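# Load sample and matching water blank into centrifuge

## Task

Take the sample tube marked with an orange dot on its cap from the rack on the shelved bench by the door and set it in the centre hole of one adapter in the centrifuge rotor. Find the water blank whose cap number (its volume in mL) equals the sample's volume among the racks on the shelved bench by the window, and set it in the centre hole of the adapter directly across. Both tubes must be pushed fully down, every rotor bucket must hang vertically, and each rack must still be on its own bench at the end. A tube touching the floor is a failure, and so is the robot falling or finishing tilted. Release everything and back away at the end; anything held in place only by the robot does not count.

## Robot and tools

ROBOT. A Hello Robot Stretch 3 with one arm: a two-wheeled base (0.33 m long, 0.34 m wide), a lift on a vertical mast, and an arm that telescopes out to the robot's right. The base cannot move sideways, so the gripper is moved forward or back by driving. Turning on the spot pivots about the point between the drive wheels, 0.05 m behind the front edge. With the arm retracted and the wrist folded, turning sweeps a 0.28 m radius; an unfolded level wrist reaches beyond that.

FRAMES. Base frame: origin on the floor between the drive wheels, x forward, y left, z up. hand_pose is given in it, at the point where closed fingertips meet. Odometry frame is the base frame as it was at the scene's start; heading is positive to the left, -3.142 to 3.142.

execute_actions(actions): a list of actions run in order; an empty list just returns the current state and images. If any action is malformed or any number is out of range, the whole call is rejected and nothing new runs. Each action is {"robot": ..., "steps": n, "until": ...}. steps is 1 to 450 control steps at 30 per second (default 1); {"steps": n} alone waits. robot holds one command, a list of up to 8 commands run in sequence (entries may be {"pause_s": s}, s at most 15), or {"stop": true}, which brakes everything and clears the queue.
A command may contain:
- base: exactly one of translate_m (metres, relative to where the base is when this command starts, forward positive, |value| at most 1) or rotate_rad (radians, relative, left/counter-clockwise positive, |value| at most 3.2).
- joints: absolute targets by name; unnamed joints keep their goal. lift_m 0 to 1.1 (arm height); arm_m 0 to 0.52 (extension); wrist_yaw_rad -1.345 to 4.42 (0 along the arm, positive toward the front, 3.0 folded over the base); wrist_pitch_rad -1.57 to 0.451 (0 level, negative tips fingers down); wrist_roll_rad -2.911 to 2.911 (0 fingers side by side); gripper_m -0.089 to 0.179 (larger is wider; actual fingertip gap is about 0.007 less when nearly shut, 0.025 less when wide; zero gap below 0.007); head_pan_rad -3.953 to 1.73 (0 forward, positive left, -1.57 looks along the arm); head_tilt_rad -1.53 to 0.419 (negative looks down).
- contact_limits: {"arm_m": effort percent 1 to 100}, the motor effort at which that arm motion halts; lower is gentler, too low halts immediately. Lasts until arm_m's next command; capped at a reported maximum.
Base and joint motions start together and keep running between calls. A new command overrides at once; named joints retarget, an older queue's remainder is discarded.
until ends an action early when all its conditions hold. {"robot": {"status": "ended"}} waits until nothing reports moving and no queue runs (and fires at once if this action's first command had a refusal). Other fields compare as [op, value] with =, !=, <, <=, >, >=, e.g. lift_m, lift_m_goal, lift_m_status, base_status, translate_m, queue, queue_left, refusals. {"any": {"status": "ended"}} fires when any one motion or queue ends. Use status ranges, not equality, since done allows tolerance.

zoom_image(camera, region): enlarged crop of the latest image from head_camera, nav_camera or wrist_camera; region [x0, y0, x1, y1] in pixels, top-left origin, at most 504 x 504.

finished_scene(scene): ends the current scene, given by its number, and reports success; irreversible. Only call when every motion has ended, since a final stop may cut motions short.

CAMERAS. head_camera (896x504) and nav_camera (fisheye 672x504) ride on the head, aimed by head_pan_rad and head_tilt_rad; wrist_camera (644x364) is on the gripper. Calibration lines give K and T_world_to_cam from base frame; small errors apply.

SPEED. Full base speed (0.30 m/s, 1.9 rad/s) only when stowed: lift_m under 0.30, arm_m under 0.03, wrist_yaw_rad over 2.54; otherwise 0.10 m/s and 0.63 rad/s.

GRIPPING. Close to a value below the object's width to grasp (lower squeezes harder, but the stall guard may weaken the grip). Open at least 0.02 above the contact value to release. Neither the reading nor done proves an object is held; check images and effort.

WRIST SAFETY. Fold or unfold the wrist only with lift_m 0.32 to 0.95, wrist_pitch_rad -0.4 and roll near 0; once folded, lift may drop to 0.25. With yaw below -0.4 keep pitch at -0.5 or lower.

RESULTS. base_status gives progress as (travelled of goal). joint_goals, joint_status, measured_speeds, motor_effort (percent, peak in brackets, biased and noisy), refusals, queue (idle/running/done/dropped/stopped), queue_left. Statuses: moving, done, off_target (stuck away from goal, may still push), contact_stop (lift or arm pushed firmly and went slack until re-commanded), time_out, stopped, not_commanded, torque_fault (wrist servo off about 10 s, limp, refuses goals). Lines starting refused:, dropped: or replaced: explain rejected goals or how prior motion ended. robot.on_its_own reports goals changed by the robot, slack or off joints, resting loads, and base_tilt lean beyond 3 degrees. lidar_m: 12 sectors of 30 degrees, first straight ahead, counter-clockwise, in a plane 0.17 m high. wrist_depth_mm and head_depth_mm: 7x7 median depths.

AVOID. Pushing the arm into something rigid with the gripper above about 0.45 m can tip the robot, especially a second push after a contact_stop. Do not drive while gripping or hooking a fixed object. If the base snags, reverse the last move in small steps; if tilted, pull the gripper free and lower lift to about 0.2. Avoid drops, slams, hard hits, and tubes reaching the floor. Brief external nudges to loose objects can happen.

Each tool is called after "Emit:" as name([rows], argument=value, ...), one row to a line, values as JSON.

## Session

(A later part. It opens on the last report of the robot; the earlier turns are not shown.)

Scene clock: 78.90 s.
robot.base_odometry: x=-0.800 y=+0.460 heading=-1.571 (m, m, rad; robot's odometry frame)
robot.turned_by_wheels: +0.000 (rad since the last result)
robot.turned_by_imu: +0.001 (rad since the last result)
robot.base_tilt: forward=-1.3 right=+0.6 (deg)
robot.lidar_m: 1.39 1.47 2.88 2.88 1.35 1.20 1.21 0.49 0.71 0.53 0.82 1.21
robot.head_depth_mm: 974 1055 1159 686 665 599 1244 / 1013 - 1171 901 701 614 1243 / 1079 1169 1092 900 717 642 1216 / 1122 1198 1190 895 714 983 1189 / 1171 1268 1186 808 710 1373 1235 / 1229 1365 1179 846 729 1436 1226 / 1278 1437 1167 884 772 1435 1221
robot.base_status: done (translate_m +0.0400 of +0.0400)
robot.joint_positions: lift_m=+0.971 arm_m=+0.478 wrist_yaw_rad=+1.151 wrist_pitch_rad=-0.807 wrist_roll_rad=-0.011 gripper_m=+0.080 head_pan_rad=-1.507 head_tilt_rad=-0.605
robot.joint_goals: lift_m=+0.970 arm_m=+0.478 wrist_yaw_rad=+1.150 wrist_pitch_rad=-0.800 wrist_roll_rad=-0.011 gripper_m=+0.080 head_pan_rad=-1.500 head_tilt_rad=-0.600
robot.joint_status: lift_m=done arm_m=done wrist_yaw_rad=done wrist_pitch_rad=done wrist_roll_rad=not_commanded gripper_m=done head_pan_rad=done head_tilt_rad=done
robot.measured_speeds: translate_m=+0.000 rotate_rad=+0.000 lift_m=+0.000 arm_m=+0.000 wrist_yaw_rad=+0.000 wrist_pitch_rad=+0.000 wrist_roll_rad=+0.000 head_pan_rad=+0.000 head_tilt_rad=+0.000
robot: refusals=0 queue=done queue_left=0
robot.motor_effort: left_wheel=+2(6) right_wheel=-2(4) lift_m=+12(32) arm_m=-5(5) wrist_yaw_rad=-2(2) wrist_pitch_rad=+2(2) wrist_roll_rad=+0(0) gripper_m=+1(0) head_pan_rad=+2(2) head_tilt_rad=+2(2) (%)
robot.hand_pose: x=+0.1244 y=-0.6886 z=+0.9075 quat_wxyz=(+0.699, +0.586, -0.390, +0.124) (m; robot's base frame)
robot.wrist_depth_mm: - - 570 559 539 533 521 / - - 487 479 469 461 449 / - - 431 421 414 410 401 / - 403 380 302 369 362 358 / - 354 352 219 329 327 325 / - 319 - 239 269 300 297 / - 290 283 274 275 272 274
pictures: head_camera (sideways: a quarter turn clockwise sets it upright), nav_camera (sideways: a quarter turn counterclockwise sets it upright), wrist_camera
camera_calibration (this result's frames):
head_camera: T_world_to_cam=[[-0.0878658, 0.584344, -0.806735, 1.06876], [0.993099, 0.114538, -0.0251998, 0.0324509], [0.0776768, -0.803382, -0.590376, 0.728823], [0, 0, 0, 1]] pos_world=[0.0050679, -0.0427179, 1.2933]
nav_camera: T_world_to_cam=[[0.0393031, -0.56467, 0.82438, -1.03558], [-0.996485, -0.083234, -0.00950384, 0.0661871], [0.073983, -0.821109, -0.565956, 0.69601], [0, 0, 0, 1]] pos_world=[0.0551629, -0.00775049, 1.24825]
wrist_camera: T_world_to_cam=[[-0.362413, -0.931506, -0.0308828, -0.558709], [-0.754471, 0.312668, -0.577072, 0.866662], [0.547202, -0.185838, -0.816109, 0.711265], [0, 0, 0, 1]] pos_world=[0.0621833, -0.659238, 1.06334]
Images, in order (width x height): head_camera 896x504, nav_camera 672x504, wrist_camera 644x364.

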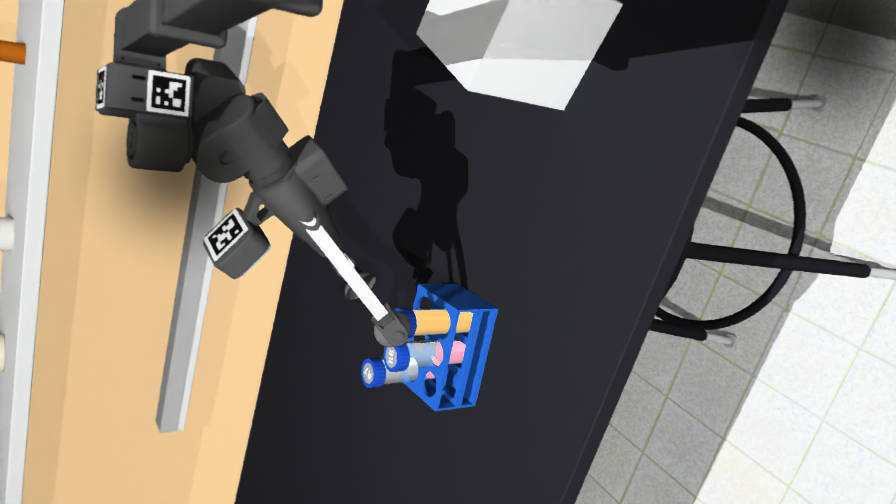

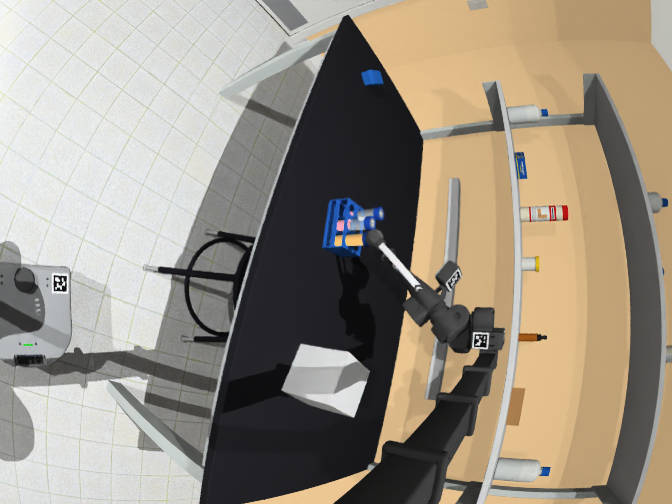

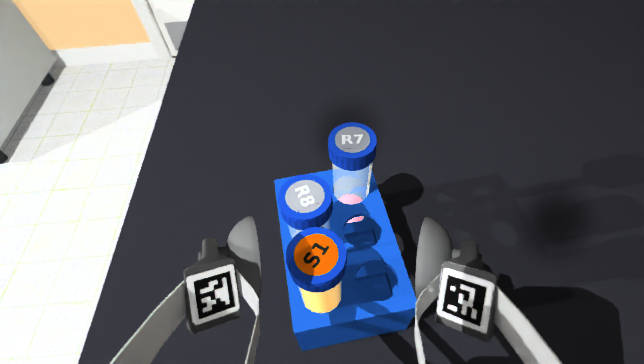

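Emit:
execute_actions([
  {"robot":[{"base":{"translate_m":0.01},"joints":{"arm_m":0.464}},{"joints":{"lift_m":0.925}}],"steps":300,"until":{"robot":{"status":"ended"}}},
])

Scene clock: 86.10 s.
robot.base_odometry: x=-0.800 y=+0.450 heading=-1.571 (m, m, rad; robot's odometry frame)
robot.turned_by_wheels: +0.000 (rad since the last result)
robot.turned_by_imu: +0.001 (rad since the last result)
robot.base_tilt: forward=-1.1 right=+0.7 (deg)
robot.lidar_m: 1.38 1.46 2.87 2.88 1.36 1.21 1.22 0.50 0.72 0.53 1.31 1.21
robot.head_depth_mm: 997 1067 1159 683 668 600 1239 / 1040 1102 1102 902 708 628 1236 / 1077 1165 - 896 717 643 1220 / 1123 1210 1193 863 716 962 1185 / 1174 1264 1190 805 711 1373 1233 / 1225 1363 1174 850 732 1436 1231 / 1280 1440 1179 884 773 1433 1227
robot.base_status: done (translate_m +0.0100 of +0.0100)
robot.joint_positions: lift_m=+0.926 arm_m=+0.464 wrist_yaw_rad=+1.151 wrist_pitch_rad=-0.807 wrist_roll_rad=-0.011 gripper_m=+0.080 head_pan_rad=-1.507 head_tilt_rad=-0.605
robot.joint_goals: lift_m=+0.925 arm_m=+0.464 wrist_yaw_rad=+1.150 wrist_pitch_rad=-0.800 wrist_roll_rad=-0.011 gripper_m=+0.080 head_pan_rad=-1.500 head_tilt_rad=-0.600
robot.joint_status: lift_m=done arm_m=done wrist_yaw_rad=done wrist_pitch_rad=done wrist_roll_rad=not_commanded gripper_m=done head_pan_rad=done head_tilt_rad=done
robot.measured_speeds: translate_m=+0.000 rotate_rad=+0.000 lift_m=+0.000 arm_m=+0.000 wrist_yaw_rad=+0.000 wrist_pitch_rad=+0.000 wrist_roll_rad=+0.000 head_pan_rad=+0.000 head_tilt_rad=+0.000
robot: refusals=0 queue=done queue_left=0
robot.motor_effort: left_wheel=+2(4) right_wheel=-2(5) lift_m=+12(10) arm_m=-5(5) wrist_yaw_rad=-2(2) wrist_pitch_rad=+2(3) wrist_roll_rad=+0(0) gripper_m=+0(0) head_pan_rad=+3(2) head_tilt_rad=+1(2) (%)
robot.hand_pose: x=+0.1244 y=-0.6746 z=+0.8624 quat_wxyz=(+0.699, +0.586, -0.390, +0.124) (m; robot's base frame)
robot.wrist_depth_mm: - - 483 473 461 452 441 / - - 413 409 396 391 383 / - - 363 354 340 343 340 / - 336 324 177 290 310 306 / - 296 299 158 226 279 275 / - 270 - 201 200 256 255 / 979 248 240 236 234 233 233
pictures: head_camera (sideways: a quarter turn clockwise sets it upright), nav_camera (sideways: a quarter turn counterclockwise sets it upright), wrist_camera
camera_calibration (this result's frames):
head_camera: T_world_to_cam=[[-0.0878659, 0.584344, -0.806735, 1.06876], [0.993099, 0.114539, -0.0251997, 0.0324509], [0.077677, -0.803382, -0.590376, 0.728823], [0, 0, 0, 1]] pos_world=[0.00506791, -0.0427179, 1.2933]
nav_camera: T_world_to_cam=[[0.0393032, -0.56467, 0.82438, -1.03558], [-0.996485, -0.0832342, -0.00950385, 0.0661871], [0.0739832, -0.821109, -0.565956, 0.69601], [0, 0, 0, 1]] pos_world=[0.0551629, -0.00775047, 1.24825]
wrist_camera: T_world_to_cam=[[-0.362461, -0.931487, -0.0308865, -0.547045], [-0.754497, 0.312723, -0.577008, 0.836284], [0.547135, -0.185839, -0.816154, 0.677187], [0, 0, 0, 1]] pos_world=[0.0621783, -0.645243, 1.01834]
Images, in order (width x height): head_camera 896x504, nav_camera 672x504, wrist_camera 644x364.

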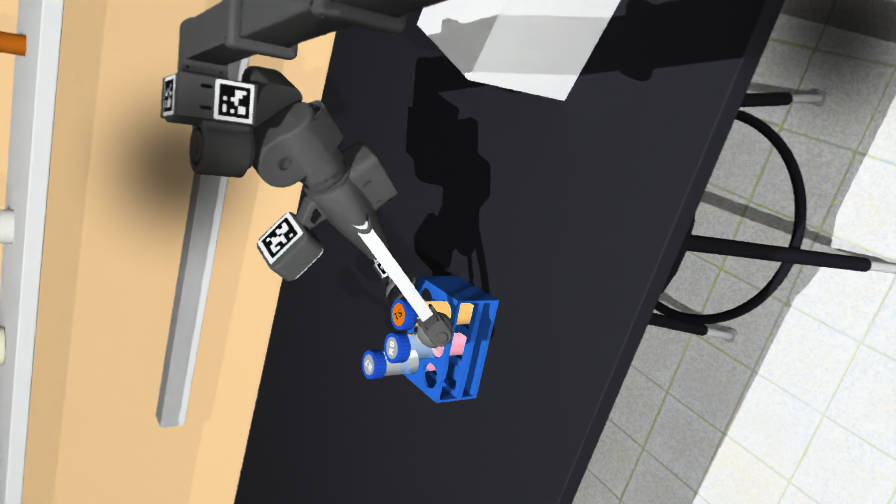

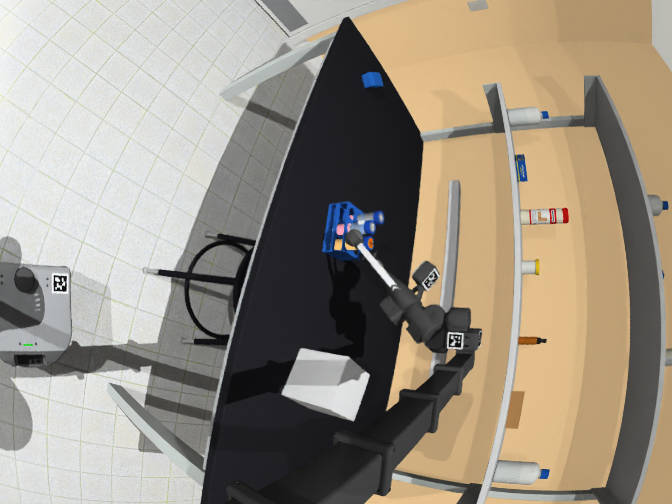

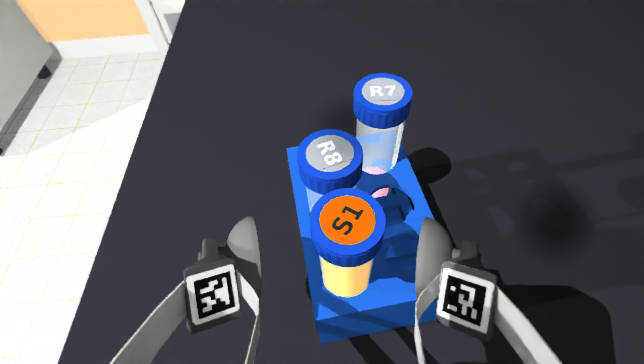

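Emit:
execute_actions([
  {"robot":[{"joints":{"gripper_m":0.005}},{"pause_s":0.5},{"joints":{"lift_m":1.09}},{"joints":{"arm_m":0.1,"head_tilt_rad":-0.3}}],"steps":400,"until":{"robot":{"status":"ended"}}},
])

Emit:
zoom_image(camera="head_camera", region=[200,0,704,504])

Scene clock: 98.63 s.
robot.base_odometry: x=-0.800 y=+0.450 heading=-1.571 (m, m, rad; robot's odometry frame)
robot.turned_by_wheels: +0.000 (rad since the last result)
robot.turned_by_imu: +0.002 (rad since the last result)
robot.base_tilt: forward=-1.2 right=+0.8 (deg)
robot.lidar_m: 1.38 1.46 2.86 2.88 1.36 1.21 1.22 0.50 0.71 0.53 1.31 1.21
robot.head_depth_mm: 1007 1061 - - - 620 618 / 1051 1101 - - - - 640 / 1088 1146 1218 1258 - - 628 / 1135 1184 1261 1330 - - 634 / 1181 1219 1331 1350 968 763 631 / 1238 1312 1380 1472 963 788 630 / 1302 1353 1470 1513 1051 787 367
robot.base_status: done (translate_m +0.0100 of +0.0100)
robot.joint_positions: lift_m=+1.089 arm_m=+0.100 wrist_yaw_rad=+1.150 wrist_pitch_rad=-0.811 wrist_roll_rad=-0.011 gripper_m=+0.005 head_pan_rad=-1.507 head_tilt_rad=-0.310
robot.joint_goals: lift_m=+1.090 arm_m=+0.100 wrist_yaw_rad=+1.150 wrist_pitch_rad=-0.800 wrist_roll_rad=-0.011 gripper_m=+0.005 head_pan_rad=-1.500 head_tilt_rad=-0.300
robot.joint_status: lift_m=done arm_m=done wrist_yaw_rad=done wrist_pitch_rad=done wrist_roll_rad=not_commanded gripper_m=done head_pan_rad=done head_tilt_rad=done
robot.measured_speeds: translate_m=+0.000 rotate_rad=+0.000 lift_m=+0.000 arm_m=+0.000 wrist_yaw_rad=+0.000 wrist_pitch_rad=+0.000 wrist_roll_rad=+0.000 head_pan_rad=+0.000 head_tilt_rad=+0.000
robot: refusals=0 queue=done queue_left=0
robot.motor_effort: left_wheel=+1(2) right_wheel=-1(1) lift_m=+31(28) arm_m=-6(7) wrist_yaw_rad=+0(2) wrist_pitch_rad=+4(4) wrist_roll_rad=+0(0) gripper_m=-9(84) head_pan_rad=+3(3) head_tilt_rad=+3(17) (%)
robot.hand_pose: x=+0.1236 y=-0.3104 z=+1.0257 quat_wxyz=(+0.699, +0.587, -0.389, +0.122) (m; robot's base frame)
robot.wrist_depth_mm: - - - - 750 740 722 / - - - - 670 635 633 / - - - - 605 559 549 / - - - - - 506 446 / - - - 152 - 454 444 / - - - 202 - 419 413 / - - - - - 385 384
pictures: head_camera (sideways: a quarter turn clockwise sets it upright), nav_camera (sideways: a quarter turn counterclockwise sets it upright), wrist_camera
camera_calibration (this result's frames):
head_camera: T_world_to_cam=[[-0.0712892, 0.324003, -0.943366, 1.24688], [0.993691, 0.105164, -0.0389732, 0.0503912], [0.0865804, -0.940193, -0.329456, 0.389258], [0, 0, 0, 1]] pos_world=[0.00511341, -0.0433138, 1.30647]
nav_camera: T_world_to_cam=[[0.0224573, -0.300188, 0.953616, -1.20407], [-0.996347, -0.0853243, -0.00339553, 0.0582364], [0.0823859, -0.950056, -0.301008, 0.351193], [0, 0, 0, 1]] pos_world=[0.0561305, -0.0228252, 1.25413]
wrist_camera: T_world_to_cam=[[-0.363378, -0.931123, -0.03108, -0.202611], [-0.756329, 0.314314, -0.573736, 0.813358], [0.543987, -0.184976, -0.818451, 0.881571], [0, 0, 0, 1]] pos_world=[0.0619787, -0.281236, 1.18188]
Images, in order (width x height): head_camera 896x504, nav_camera 672x504, wrist_camera 644x364.

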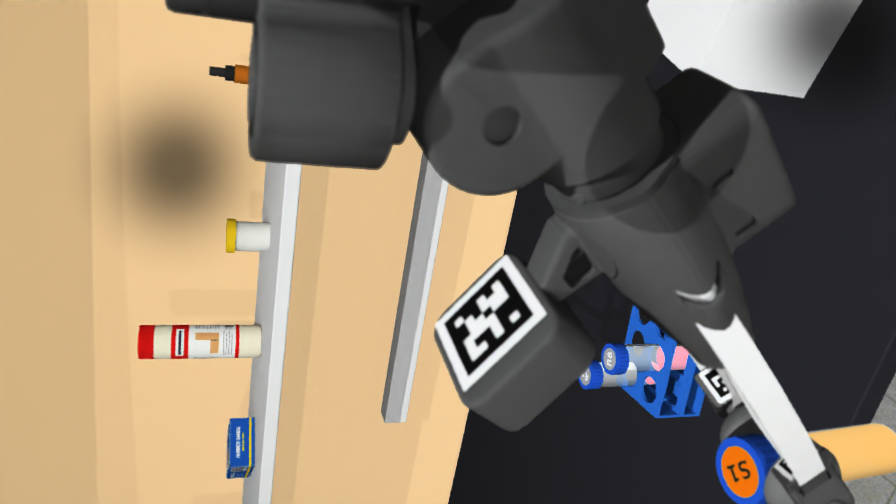

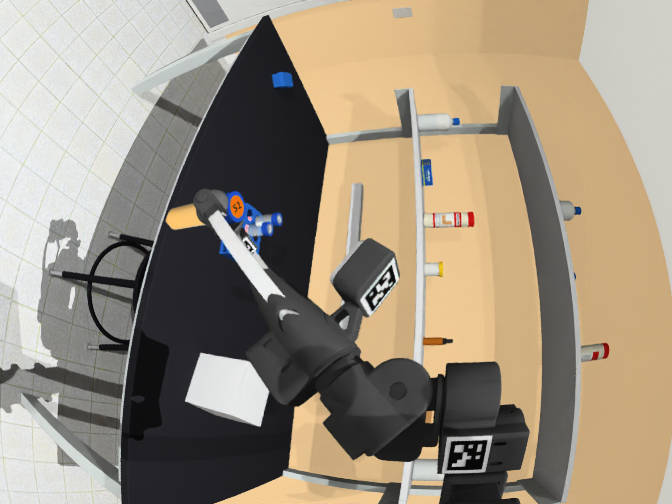

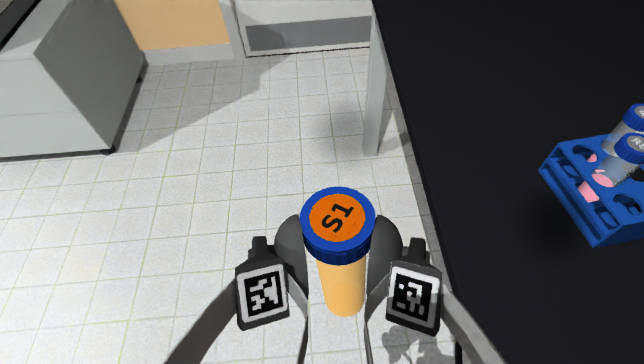

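Region (200, 0, 704, 504) of head_camera's 896x504 image, scaled by 1.000.

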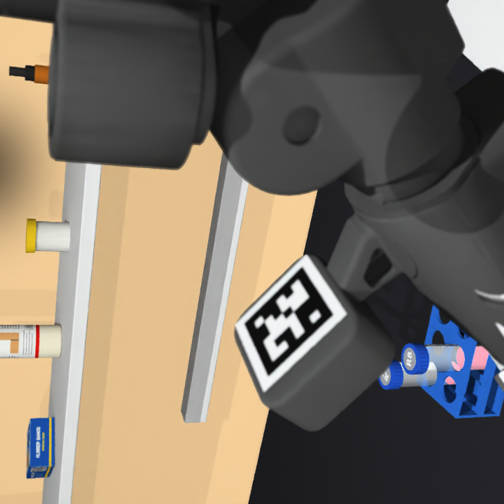

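Emit:
execute_actions([
  {"robot":{"joints":{"arm_m":0.3,"head_tilt_rad":-0.55,"head_pan_rad":-1.3,"wrist_yaw_rad":0.6}},"steps":400,"until":{"robot":{"status":"ended"}}},
])

Emit:
zoom_image(camera="head_camera", region=[250,100,650,400])

Scene clock: 104.27 s.
robot.base_odometry: x=-0.800 y=+0.450 heading=-1.571 (m, m, rad; robot's odometry frame)
robot.turned_by_wheels: +0.000 (rad since the last result)
robot.turned_by_imu: +0.001 (rad since the last result)
robot.base_tilt: forward=-1.2 right=+0.7 (deg)
robot.lidar_m: 1.38 1.46 2.87 2.87 1.36 1.21 1.22 0.50 0.71 0.53 1.31 1.21
robot.head_depth_mm: 1010 1097 - 999 773 632 1029 / 1096 1192 1275 953 772 629 1281 / 1086 1259 1347 950 768 663 1226 / 1221 1355 1377 863 765 1397 1273 / 1333 1482 1361 980 765 1508 1273 / 1334 1580 1361 975 835 1509 1268 / 1501 1739 1353 971 1716 1492 1268
robot.base_status: done (translate_m +0.0100 of +0.0100)
robot.joint_positions: lift_m=+1.089 arm_m=+0.300 wrist_yaw_rad=+0.600 wrist_pitch_rad=-0.811 wrist_roll_rad=-0.011 gripper_m=+0.005 head_pan_rad=-1.307 head_tilt_rad=-0.543
robot.joint_goals: lift_m=+1.090 arm_m=+0.300 wrist_yaw_rad=+0.600 wrist_pitch_rad=-0.800 wrist_roll_rad=-0.011 gripper_m=+0.005 head_pan_rad=-1.300 head_tilt_rad=-0.550
robot.joint_status: lift_m=done arm_m=done wrist_yaw_rad=done wrist_pitch_rad=done wrist_roll_rad=not_commanded gripper_m=done head_pan_rad=done head_tilt_rad=done
robot.measured_speeds: translate_m=+0.000 rotate_rad=+0.000 lift_m=+0.000 arm_m=+0.000 wrist_yaw_rad=+0.000 wrist_pitch_rad=+0.000 wrist_roll_rad=+0.000 head_pan_rad=+0.000 head_tilt_rad=+0.000
robot: refusals=0 queue=done queue_left=0
robot.motor_effort: left_wheel=+2(2) right_wheel=-1(2) lift_m=+31(32) arm_m=+3(5) wrist_yaw_rad=+0(4) wrist_pitch_rad=+4(4) wrist_roll_rad=+0(0) gripper_m=-9(9) head_pan_rad=+2(20) head_tilt_rad=-2(14) (%)
robot.hand_pose: x=+0.0682 y=-0.5759 z=+1.0257 quat_wxyz=(+0.706, +0.459, -0.534, -0.072) (m; robot's base frame)
robot.wrist_depth_mm: - 768 798 767 752 716 618 / - 697 670 662 647 645 625 / - 612 590 581 571 564 550 / - 565 526 443 511 510 497 / - - 478 153 463 456 449 / - - 442 203 - 419 412 / - - 394 392 384 385 381
pictures: head_camera (sideways: a quarter turn clockwise sets it upright), nav_camera (sideways: a quarter turn counterclockwise sets it upright), wrist_camera
camera_calibration (this result's frames):
head_camera: T_world_to_cam=[[-0.188797, 0.505653, -0.841826, 1.11513], [0.950991, 0.307917, -0.0283252, 0.0367789], [0.24489, -0.805917, -0.539005, 0.66097], [0, 0, 0, 1]] pos_world=[0.0136912, -0.0425055, 1.29605]
nav_camera: T_world_to_cam=[[0.137019, -0.494999, 0.858022, -1.08004], [-0.959949, -0.280054, -0.00826953, 0.064358], [0.244386, -0.822524, -0.513546, 0.626782], [0, 0, 0, 1]] pos_world=[0.0565893, -0.00105138, 1.24911]
wrist_camera: T_world_to_cam=[[-0.796659, -0.603629, -0.0310814, -0.251822], [-0.480302, 0.663436, -0.573726, 1.0371], [0.366938, -0.442136, -0.818457, 0.726602], [0, 0, 0, 1]] pos_world=[0.0308862, -0.5188, 1.18188]
Images, in order (width x height): head_camera 896x504, nav_camera 672x504, wrist_camera 644x364.

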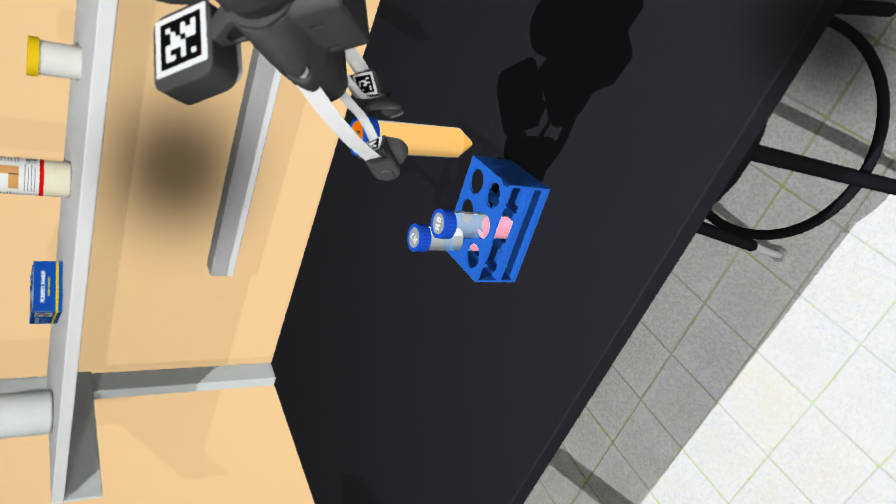

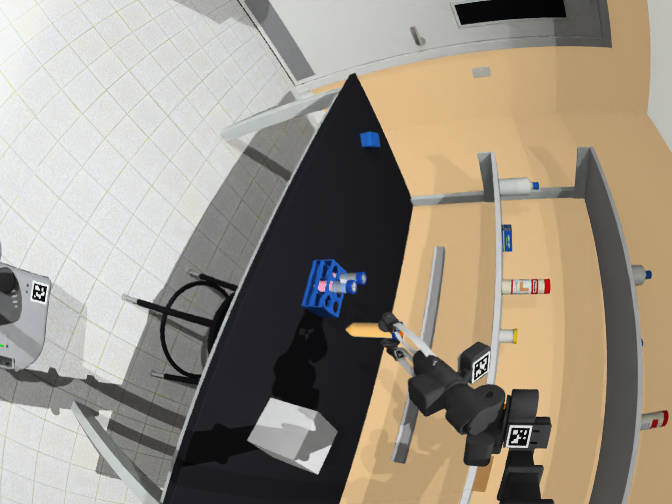

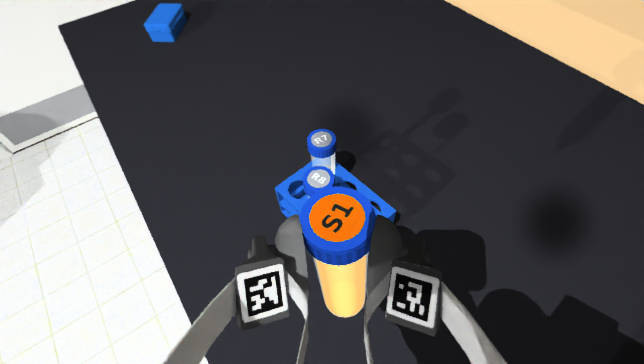

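Region (250, 100, 650, 400) of head_camera's 896x504 image, scaled by 1.260, with more detail than that image has; it fills the top 378 rows of this view, and the rest is white.

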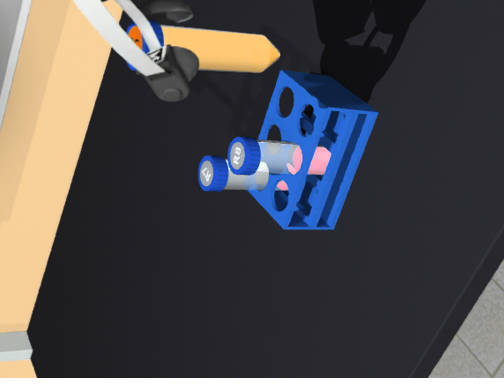

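Emit:
execute_actions([
  {"robot":[{"joints":{"arm_m":0.0,"wrist_yaw_rad":1.5}},{"base":{"translate_m":1.0}},{"base":{"rotate_rad":1.5708},"joints":{"head_pan_rad":-1.2,"head_tilt_rad":-0.6}},{"base":{"translate_m":0.4}}],"steps":450,"until":{"robot":{"status":"ended"}}},
  {"steps":450,"until":{"robot":{"status":"ended"}}},
])

Scene clock: 136.83 s.
robot.base_odometry: x=-0.400 y=-0.550 heading=+0.000 (m, m, rad; robot's odometry frame)
robot.turned_by_wheels: +1.571 (rad since the last result)
robot.turned_by_imu: +1.585 (rad since the last result)
robot.base_tilt: forward=-1.2 right=+0.7 (deg)
robot.lidar_m: 2.75 2.58 2.04 2.05 1.63 1.43 1.18 1.21 0.39 0.39 0.47 2.08
robot.head_depth_mm: 877 954 1031 954 782 - - / 1046 1038 1082 938 - - 720 / 1160 1273 1312 - - - 830 / 1245 1378 1518 - - - 1003 / 1358 1518 1700 - - 902 1156 / 1505 1676 1921 2094 974 1060 1169 / 1662 1884 2173 2153 1735 1512 -
robot.base_status: done (translate_m +0.4000 of +0.4000)
robot.joint_positions: lift_m=+1.089 arm_m=+0.000 wrist_yaw_rad=+1.500 wrist_pitch_rad=-0.811 wrist_roll_rad=-0.011 gripper_m=+0.005 head_pan_rad=-1.207 head_tilt_rad=-0.592
robot.joint_goals: lift_m=+1.090 arm_m=+0.000 wrist_yaw_rad=+1.500 wrist_pitch_rad=-0.800 wrist_roll_rad=-0.011 gripper_m=+0.005 head_pan_rad=-1.200 head_tilt_rad=-0.600
robot.joint_status: lift_m=done arm_m=done wrist_yaw_rad=done wrist_pitch_rad=done wrist_roll_rad=not_commanded gripper_m=done head_pan_rad=done head_tilt_rad=done
robot.measured_speeds: translate_m=+0.000 rotate_rad=+0.000 lift_m=+0.000 arm_m=+0.000 wrist_yaw_rad=+0.000 wrist_pitch_rad=+0.000 wrist_roll_rad=+0.000 head_pan_rad=+0.000 head_tilt_rad=+0.000
robot: refusals=0 queue=done queue_left=0
robot.motor_effort: left_wheel=-2(5) right_wheel=+2(7) lift_m=+32(32) arm_m=-5(5) wrist_yaw_rad=+0(2) wrist_pitch_rad=+4(4) wrist_roll_rad=+0(0) gripper_m=-9(9) head_pan_rad=+3(10) head_tilt_rad=-3(7) (%)
robot.hand_pose: x=+0.1371 y=-0.1568 z=+1.0257 quat_wxyz=(+0.668, +0.646, -0.281, +0.242) (m; robot's base frame)
robot.wrist_depth_mm: - - - - - - - / - - - - - - - / - - - - - - - / - - - - - - 520 / - - - 153 - 796 485 / - - - 204 - 739 458 / - - - - - 626 433
pictures: head_camera (sideways: a quarter turn clockwise sets it upright), nav_camera (sideways: a quarter turn counterclockwise sets it upright), wrist_camera
camera_calibration (this result's frames):
head_camera: T_world_to_cam=[[-0.252854, 0.522326, -0.814396, 1.07975], [0.915004, 0.402616, -0.025867, 0.0337964], [0.314377, -0.751716, -0.579733, 0.713534], [0, 0, 0, 1]] pos_world=[0.0177779, -0.0412165, 1.29388]
nav_camera: T_world_to_cam=[[0.200565, -0.517668, 0.831741, -1.04616], [-0.927327, -0.374139, -0.00924662, 0.0654305], [0.315973, -0.769441, -0.555087, 0.680392], [0, 0, 0, 1]] pos_world=[0.0555121, 0.00643893, 1.24841]
wrist_camera: T_world_to_cam=[[-0.0226549, -0.99926, -0.0310767, -0.112163], [-0.818241, 0.0363935, -0.573723, 0.740203], [0.574429, 0.0124306, -0.81846, 0.929418], [0, 0, 0, 1]] pos_world=[0.0692381, -0.150572, 1.18188]
Images, in order (width x height): head_camera 896x504, nav_camera 672x504, wrist_camera 644x364.

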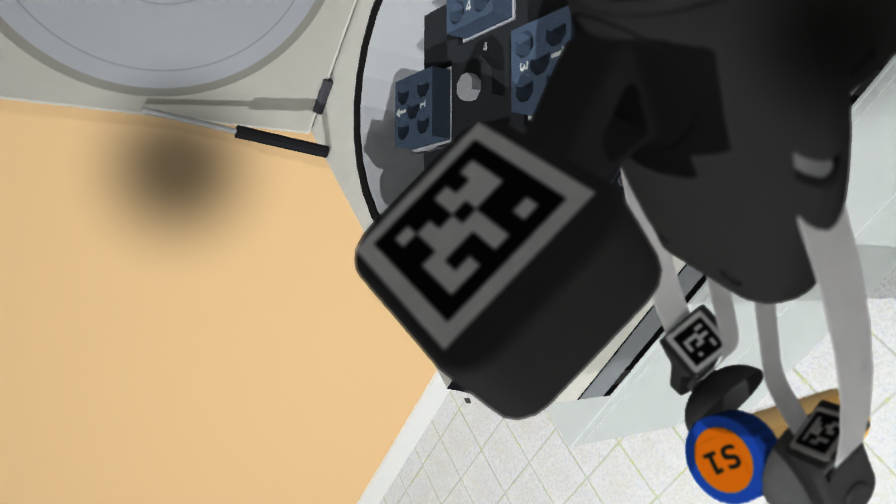

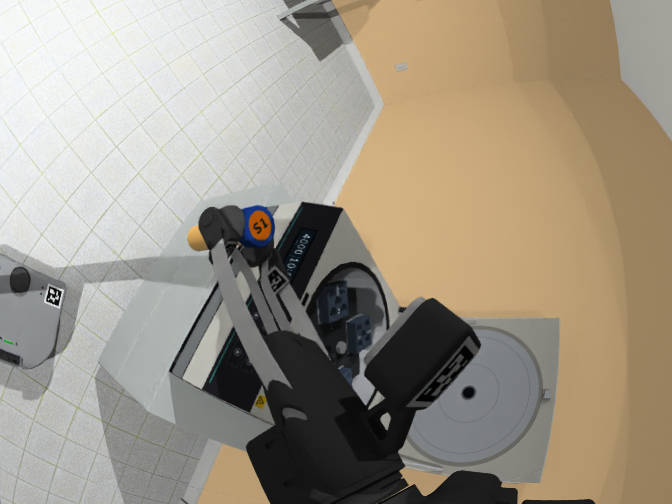

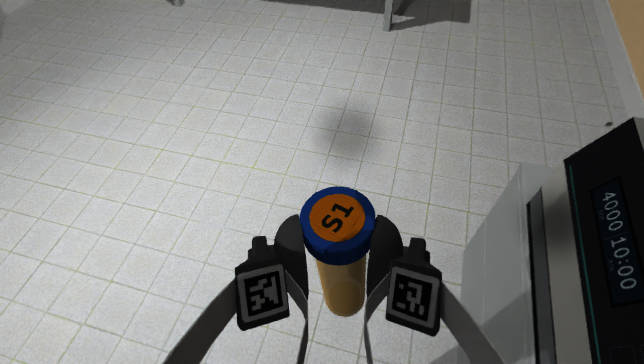

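Emit:
execute_actions([
  {"robot":[{"base":{"translate_m":-0.2}},{"joints":{"arm_m":0.45,"head_pan_rad":-1.3,"head_tilt_rad":-0.75}}],"steps":450,"until":{"robot":{"status":"ended"}}},
])

Scene clock: 150.17 s.
robot.base_odometry: x=-0.600 y=-0.550 heading=+0.000 (m, m, rad; robot's odometry frame)
robot.turned_by_wheels: +0.000 (rad since the last result)
robot.turned_by_imu: +0.002 (rad since the last result)
robot.base_tilt: forward=-1.2 right=+0.7 (deg)
robot.lidar_m: 2.28 2.36 2.10 2.11 1.20 1.28 0.98 1.15 1.05 0.36 0.39 0.74
robot.head_depth_mm: 804 894 923 1035 1144 1338 1177 / 859 970 890 874 890 1112 1174 / 918 983 908 724 830 781 1082 / 987 1067 939 689 677 794 1048 / 1200 1087 955 693 713 924 1148 / 1315 1458 952 728 839 1150 1162 / 1432 1669 865 793 1002 1295 1158
robot.base_status: done (translate_m -0.2000 of -0.2000)
robot.joint_positions: lift_m=+1.089 arm_m=+0.450 wrist_yaw_rad=+1.500 wrist_pitch_rad=-0.811 wrist_roll_rad=-0.011 gripper_m=+0.005 head_pan_rad=-1.293 head_tilt_rad=-0.741
robot.joint_goals: lift_m=+1.090 arm_m=+0.450 wrist_yaw_rad=+1.500 wrist_pitch_rad=-0.800 wrist_roll_rad=-0.011 gripper_m=+0.005 head_pan_rad=-1.300 head_tilt_rad=-0.750
robot.joint_status: lift_m=done arm_m=done wrist_yaw_rad=done wrist_pitch_rad=done wrist_roll_rad=not_commanded gripper_m=done head_pan_rad=done head_tilt_rad=done
robot.measured_speeds: translate_m=+0.000 rotate_rad=+0.000 lift_m=+0.000 arm_m=+0.000 wrist_yaw_rad=+0.000 wrist_pitch_rad=+0.000 wrist_roll_rad=+0.000 head_pan_rad=+0.000 head_tilt_rad=+0.000
robot: refusals=0 queue=done queue_left=0
robot.motor_effort: left_wheel=-2(5) right_wheel=+3(3) lift_m=+32(32) arm_m=+4(6) wrist_yaw_rad=+0(0) wrist_pitch_rad=+4(4) wrist_roll_rad=+0(0) gripper_m=-10(9) head_pan_rad=-3(13) head_tilt_rad=-2(12) (%)
robot.hand_pose: x=+0.1371 y=-0.6061 z=+1.0257 quat_wxyz=(+0.668, +0.646, -0.281, +0.242) (m; robot's base frame)
robot.wrist_depth_mm: - - - - - - - / - - - 607 582 - 901 / - - - 544 593 568 504 / - - - 522 518 510 481 / - - - 153 472 466 472 / - - - 204 - 421 443 / - - 349 356 409 384 403
pictures: head_camera (sideways: a quarter turn clockwise sets it upright), nav_camera (sideways: a quarter turn counterclockwise sets it upright), wrist_camera
camera_calibration (this result's frames):
head_camera: T_world_to_cam=[[-0.238179, 0.651857, -0.719968, 0.956582], [0.945387, 0.325446, -0.0180938, 0.023487], [0.222516, -0.684958, -0.693772, 0.862436], [0, 0, 0, 1]] pos_world=[0.0137273, -0.0404656, 1.28747]
nav_camera: T_world_to_cam=[[0.187257, -0.645421, 0.740517, -0.927162], [-0.956541, -0.291348, -0.0120506, 0.0692572], [0.223526, -0.706079, -0.671929, 0.832953], [0, 0, 0, 1]] pos_world=[0.0536776, 0.00989862, 1.2471]
wrist_camera: T_world_to_cam=[[-0.0227113, -0.999259, -0.0310765, -0.561055], [-0.818239, 0.0364396, -0.573723, 0.756579], [0.57443, 0.0123981, -0.81846, 0.934983], [0, 0, 0, 1]] pos_world=[0.0692378, -0.5998, 1.18188]
Images, in order (width x height): head_camera 896x504, nav_camera 672x504, wrist_camera 644x364.

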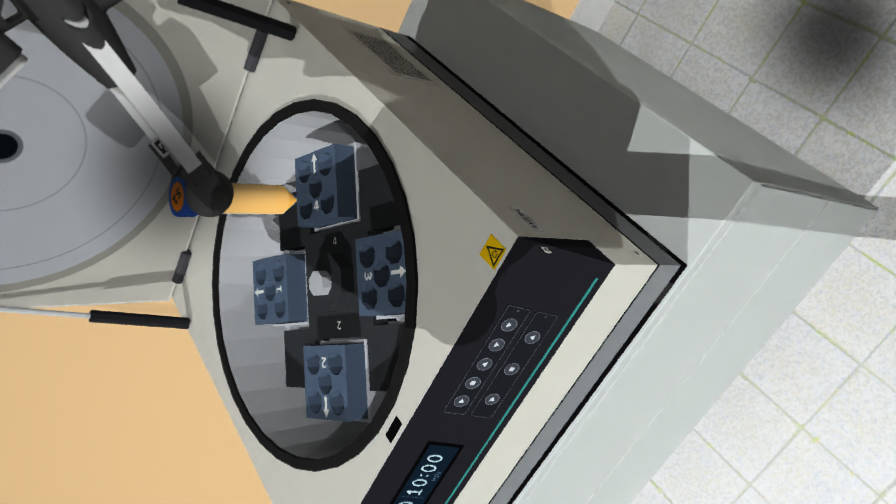

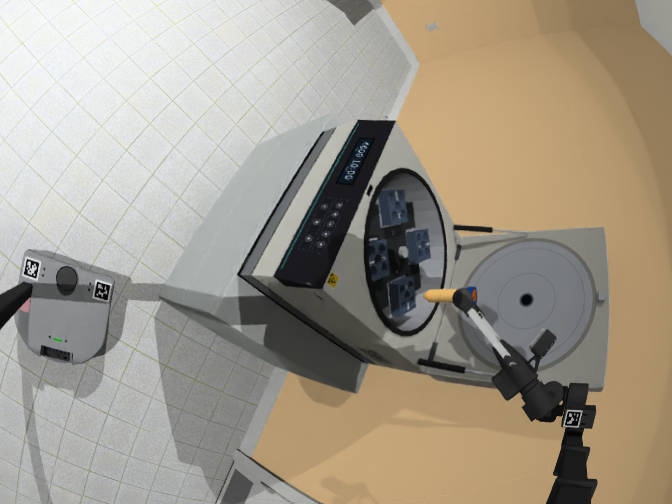

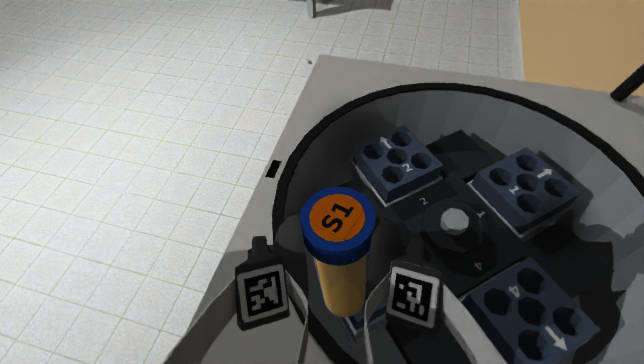

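Emit:
execute_actions([
  {"robot":[{"joints":{"arm_m":0.15,"wrist_yaw_rad":0.9}},{"base":{"rotate_rad":-0.6}},{"base":{"translate_m":0.2}},{"base":{"rotate_rad":0.6}},{"joints":{"arm_m":0.44,"wrist_yaw_rad":0.3,"head_pan_rad":-1.4,"head_tilt_rad":-0.9}}],"steps":450,"until":{"robot":{"status":"ended"}}},
  {"steps":450,"until":{"robot":{"status":"ended"}}},
])

Scene clock: 185.93 s.
robot.base_odometry: x=-0.435 y=-0.663 heading=+0.000 (m, m, rad; robot's odometry frame)
robot.turned_by_wheels: +0.000 (rad since the last result)
robot.turned_by_imu: +0.002 (rad since the last result)
robot.base_tilt: forward=-1.2 right=+0.6 (deg)
robot.lidar_m: 2.73 2.64 2.16 2.16 1.39 1.47 1.16 1.10 0.27 0.27 0.33 0.61
robot.head_depth_mm: 773 829 716 867 809 1198 1124 / 812 866 783 598 704 723 1094 / 861 894 786 598 579 727 1093 / 915 887 772 594 623 861 1135 / 1085 892 762 615 703 1080 1128 / 1199 857 785 642 814 1211 1123 / 1293 1463 690 698 1006 1237 1120
robot.base_status: done (rotate_rad +0.5999 of +0.6000)
robot.joint_positions: lift_m=+1.089 arm_m=+0.440 wrist_yaw_rad=+0.300 wrist_pitch_rad=-0.812 wrist_roll_rad=-0.011 gripper_m=+0.005 head_pan_rad=-1.393 head_tilt_rad=-0.889
robot.joint_goals: lift_m=+1.090 arm_m=+0.440 wrist_yaw_rad=+0.300 wrist_pitch_rad=-0.800 wrist_roll_rad=-0.011 gripper_m=+0.005 head_pan_rad=-1.400 head_tilt_rad=-0.900
robot.joint_status: lift_m=done arm_m=done wrist_yaw_rad=done wrist_pitch_rad=done wrist_roll_rad=not_commanded gripper_m=done head_pan_rad=done head_tilt_rad=done
robot.measured_speeds: translate_m=+0.000 rotate_rad=+0.000 lift_m=+0.000 arm_m=+0.000 wrist_yaw_rad=+0.000 wrist_pitch_rad=+0.000 wrist_roll_rad=+0.000 head_pan_rad=+0.000 head_tilt_rad=+0.000
robot: refusals=0 queue=done queue_left=0
robot.motor_effort: left_wheel=-1(5) right_wheel=+2(7) lift_m=+32(32) arm_m=+4(4) wrist_yaw_rad=+0(3) wrist_pitch_rad=+4(4) wrist_roll_rad=+0(0) gripper_m=-9(9) head_pan_rad=-4(14) head_tilt_rad=-3(13) (%)
robot.hand_pose: x=+0.0254 y=-0.7364 z=+1.0257 quat_wxyz=(+0.688, +0.374, -0.597, -0.177) (m; robot's base frame)
robot.wrist_depth_mm: - 838 378 294 241 203 176 / - - 446 344 272 226 194 / - - 502 414 313 254 214 / - - 470 452 367 288 238 / - 443 484 153 404 334 267 / 403 453 437 203 - 368 307 / 400 426 407 412 382 343 336
pictures: head_camera (sideways: a quarter turn clockwise sets it upright), nav_camera (sideways: a quarter turn counterclockwise sets it upright), wrist_camera
camera_calibration (this result's frames):
head_camera: T_world_to_cam=[[-0.189361, 0.769497, -0.609932, 0.812901], [0.972782, 0.231509, -0.00993835, 0.0126996], [0.133557, -0.595213, -0.792392, 0.991228], [0, 0, 0, 1]] pos_world=[0.00919244, -0.0384738, 1.28138]
nav_camera: T_world_to_cam=[[0.13991, -0.761213, 0.633229, -0.787063], [-0.981193, -0.192476, -0.0145853, 0.0727049], [0.132984, -0.61928, -0.773827, 0.966026], [0, 0, 0, 1]] pos_world=[0.0529901, 0.0131111, 1.24699]
wrist_camera: T_world_to_cam=[[-0.939521, -0.341077, -0.0310884, -0.18589], [-0.262697, 0.775896, -0.573565, 1.20017], [0.219751, -0.530709, -0.81857, 0.609919], [0, 0, 0, 1]] pos_world=[0.00660317, -0.670923, 1.18186]
Images, in order (width x height): head_camera 896x504, nav_camera 672x504, wrist_camera 644x364.

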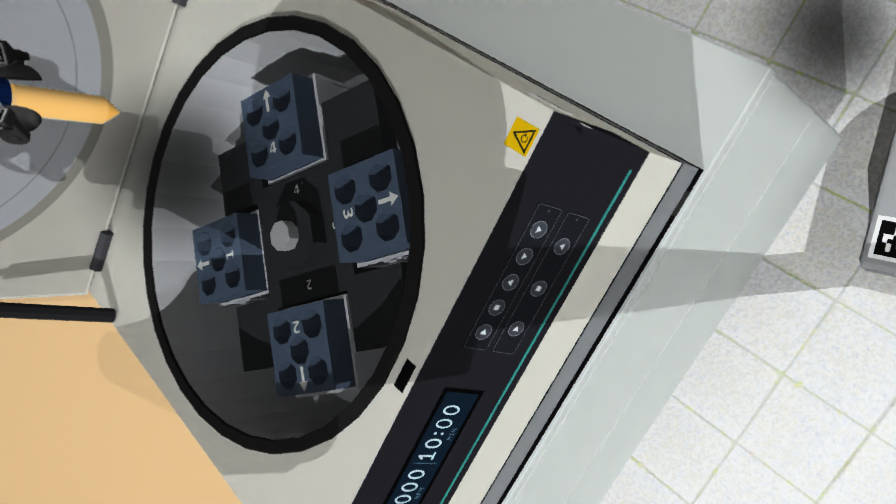

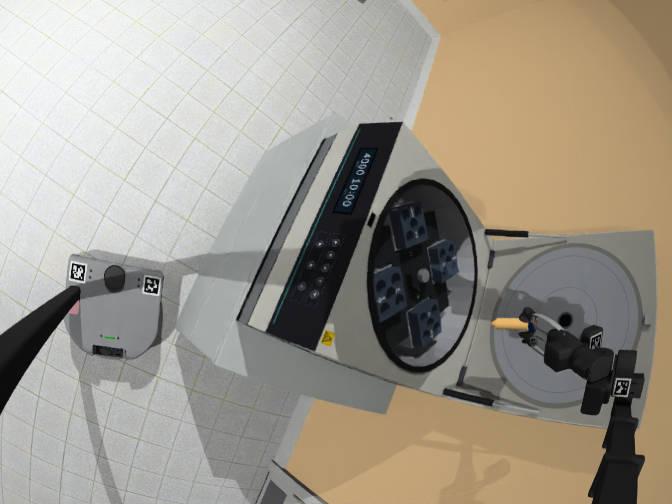

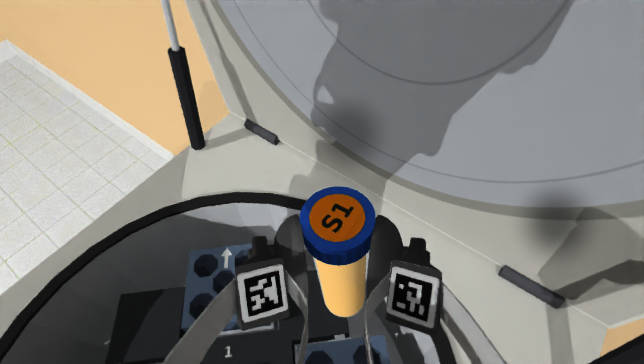

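Emit:
execute_actions([
  {"robot":[{"joints":{"arm_m":0.36}},{"joints":{"lift_m":1.03}}],"steps":450,"until":{"robot":{"status":"ended"}}},
])

Scene clock: 202.63 s.
robot.base_odometry: x=-0.435 y=-0.663 heading=+0.000 (m, m, rad; robot's odometry frame)
robot.turned_by_wheels: +0.000 (rad since the last result)
robot.turned_by_imu: +0.001 (rad since the last result)
robot.base_tilt: forward=-1.2 right=+0.6 (deg)
robot.lidar_m: 2.73 2.64 2.16 2.17 1.39 1.47 1.16 1.10 0.27 0.27 0.33 0.62
robot.head_depth_mm: - 830 717 863 808 1199 1129 / 785 851 786 598 704 723 1094 / 862 893 785 598 578 728 1095 / 912 887 772 594 622 861 1132 / 1082 885 762 616 701 1073 1122 / 1204 858 784 643 813 1206 1125 / 1289 1447 689 697 1005 1243 1122
robot.base_status: done (rotate_rad +0.5999 of +0.6000)
robot.joint_positions: lift_m=+1.031 arm_m=+0.360 wrist_yaw_rad=+0.300 wrist_pitch_rad=-0.812 wrist_roll_rad=-0.011 gripper_m=+0.005 head_pan_rad=-1.393 head_tilt_rad=-0.889
robot.joint_goals: lift_m=+1.030 arm_m=+0.360 wrist_yaw_rad=+0.300 wrist_pitch_rad=-0.800 wrist_roll_rad=-0.011 gripper_m=+0.005 head_pan_rad=-1.400 head_tilt_rad=-0.900
robot.joint_status: lift_m=done arm_m=done wrist_yaw_rad=done wrist_pitch_rad=done wrist_roll_rad=not_commanded gripper_m=done head_pan_rad=done head_tilt_rad=done
robot.measured_speeds: translate_m=+0.000 rotate_rad=+0.000 lift_m=+0.000 arm_m=+0.000 wrist_yaw_rad=+0.000 wrist_pitch_rad=+0.000 wrist_roll_rad=+0.000 head_pan_rad=+0.000 head_tilt_rad=+0.000
robot: refusals=0 queue=done queue_left=0
robot.motor_effort: left_wheel=-2(1) right_wheel=+2(2) lift_m=+12(32) arm_m=-3(5) wrist_yaw_rad=+0(0) wrist_pitch_rad=+4(4) wrist_roll_rad=+0(0) gripper_m=-10(9) head_pan_rad=-3(4) head_tilt_rad=-3(4) (%)
robot.hand_pose: x=+0.0254 y=-0.6571 z=+0.9667 quat_wxyz=(+0.688, +0.374, -0.597, -0.177) (m; robot's base frame)
robot.wrist_depth_mm: - - 503 402 329 279 241 / - - 497 465 373 308 265 / - 458 457 444 414 346 291 / - 438 474 465 398 371 323 / 385 438 414 153 380 344 339 / 374 396 396 204 - 313 306 / 352 350 339 355 345 292 297
pictures: head_camera (sideways: a quarter turn clockwise sets it upright), nav_camera (sideways: a quarter turn counterclockwise sets it upright), wrist_camera
camera_calibration (this result's frames):
head_camera: T_world_to_cam=[[-0.189361, 0.769497, -0.609932, 0.812901], [0.972782, 0.231509, -0.00993834, 0.0126996], [0.133557, -0.595212, -0.792392, 0.991228], [0, 0, 0, 1]] pos_world=[0.00919244, -0.0384738, 1.28138]
nav_camera: T_world_to_cam=[[0.139911, -0.761213, 0.633229, -0.787063], [-0.981193, -0.192476, -0.0145853, 0.0727049], [0.132984, -0.61928, -0.773827, 0.966026], [0, 0, 0, 1]] pos_world=[0.0529901, 0.0131111, 1.24699]
wrist_camera: T_world_to_cam=[[-0.939522, -0.341073, -0.0310944, -0.160678], [-0.262718, 0.775965, -0.573461, 1.10478], [0.21972, -0.53061, -0.818643, 0.603879], [0, 0, 0, 1]] pos_world=[0.00660143, -0.591653, 1.12292]
Images, in order (width x height): head_camera 896x504, nav_camera 672x504, wrist_camera 644x364.

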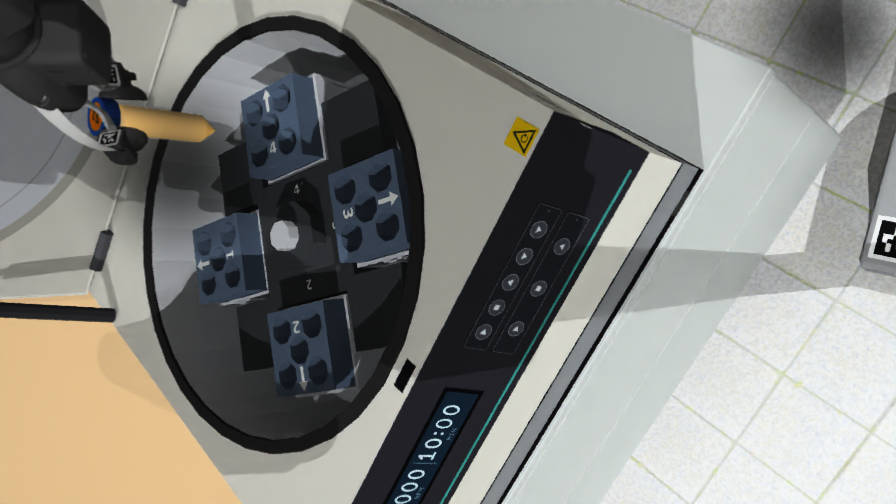

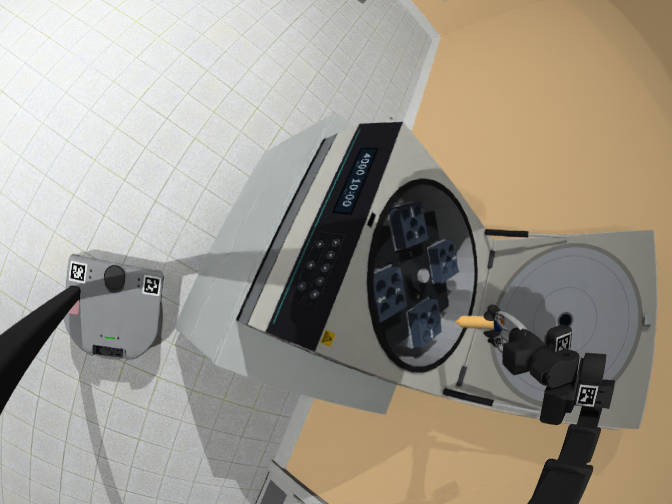

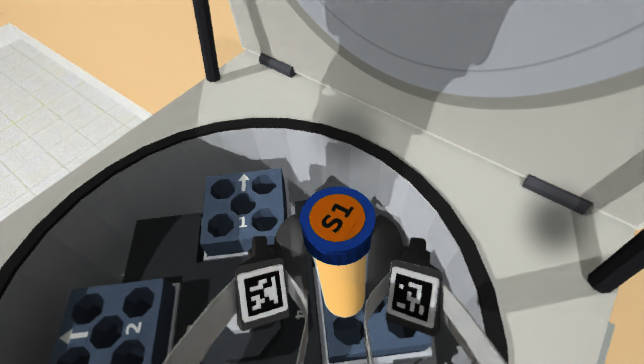

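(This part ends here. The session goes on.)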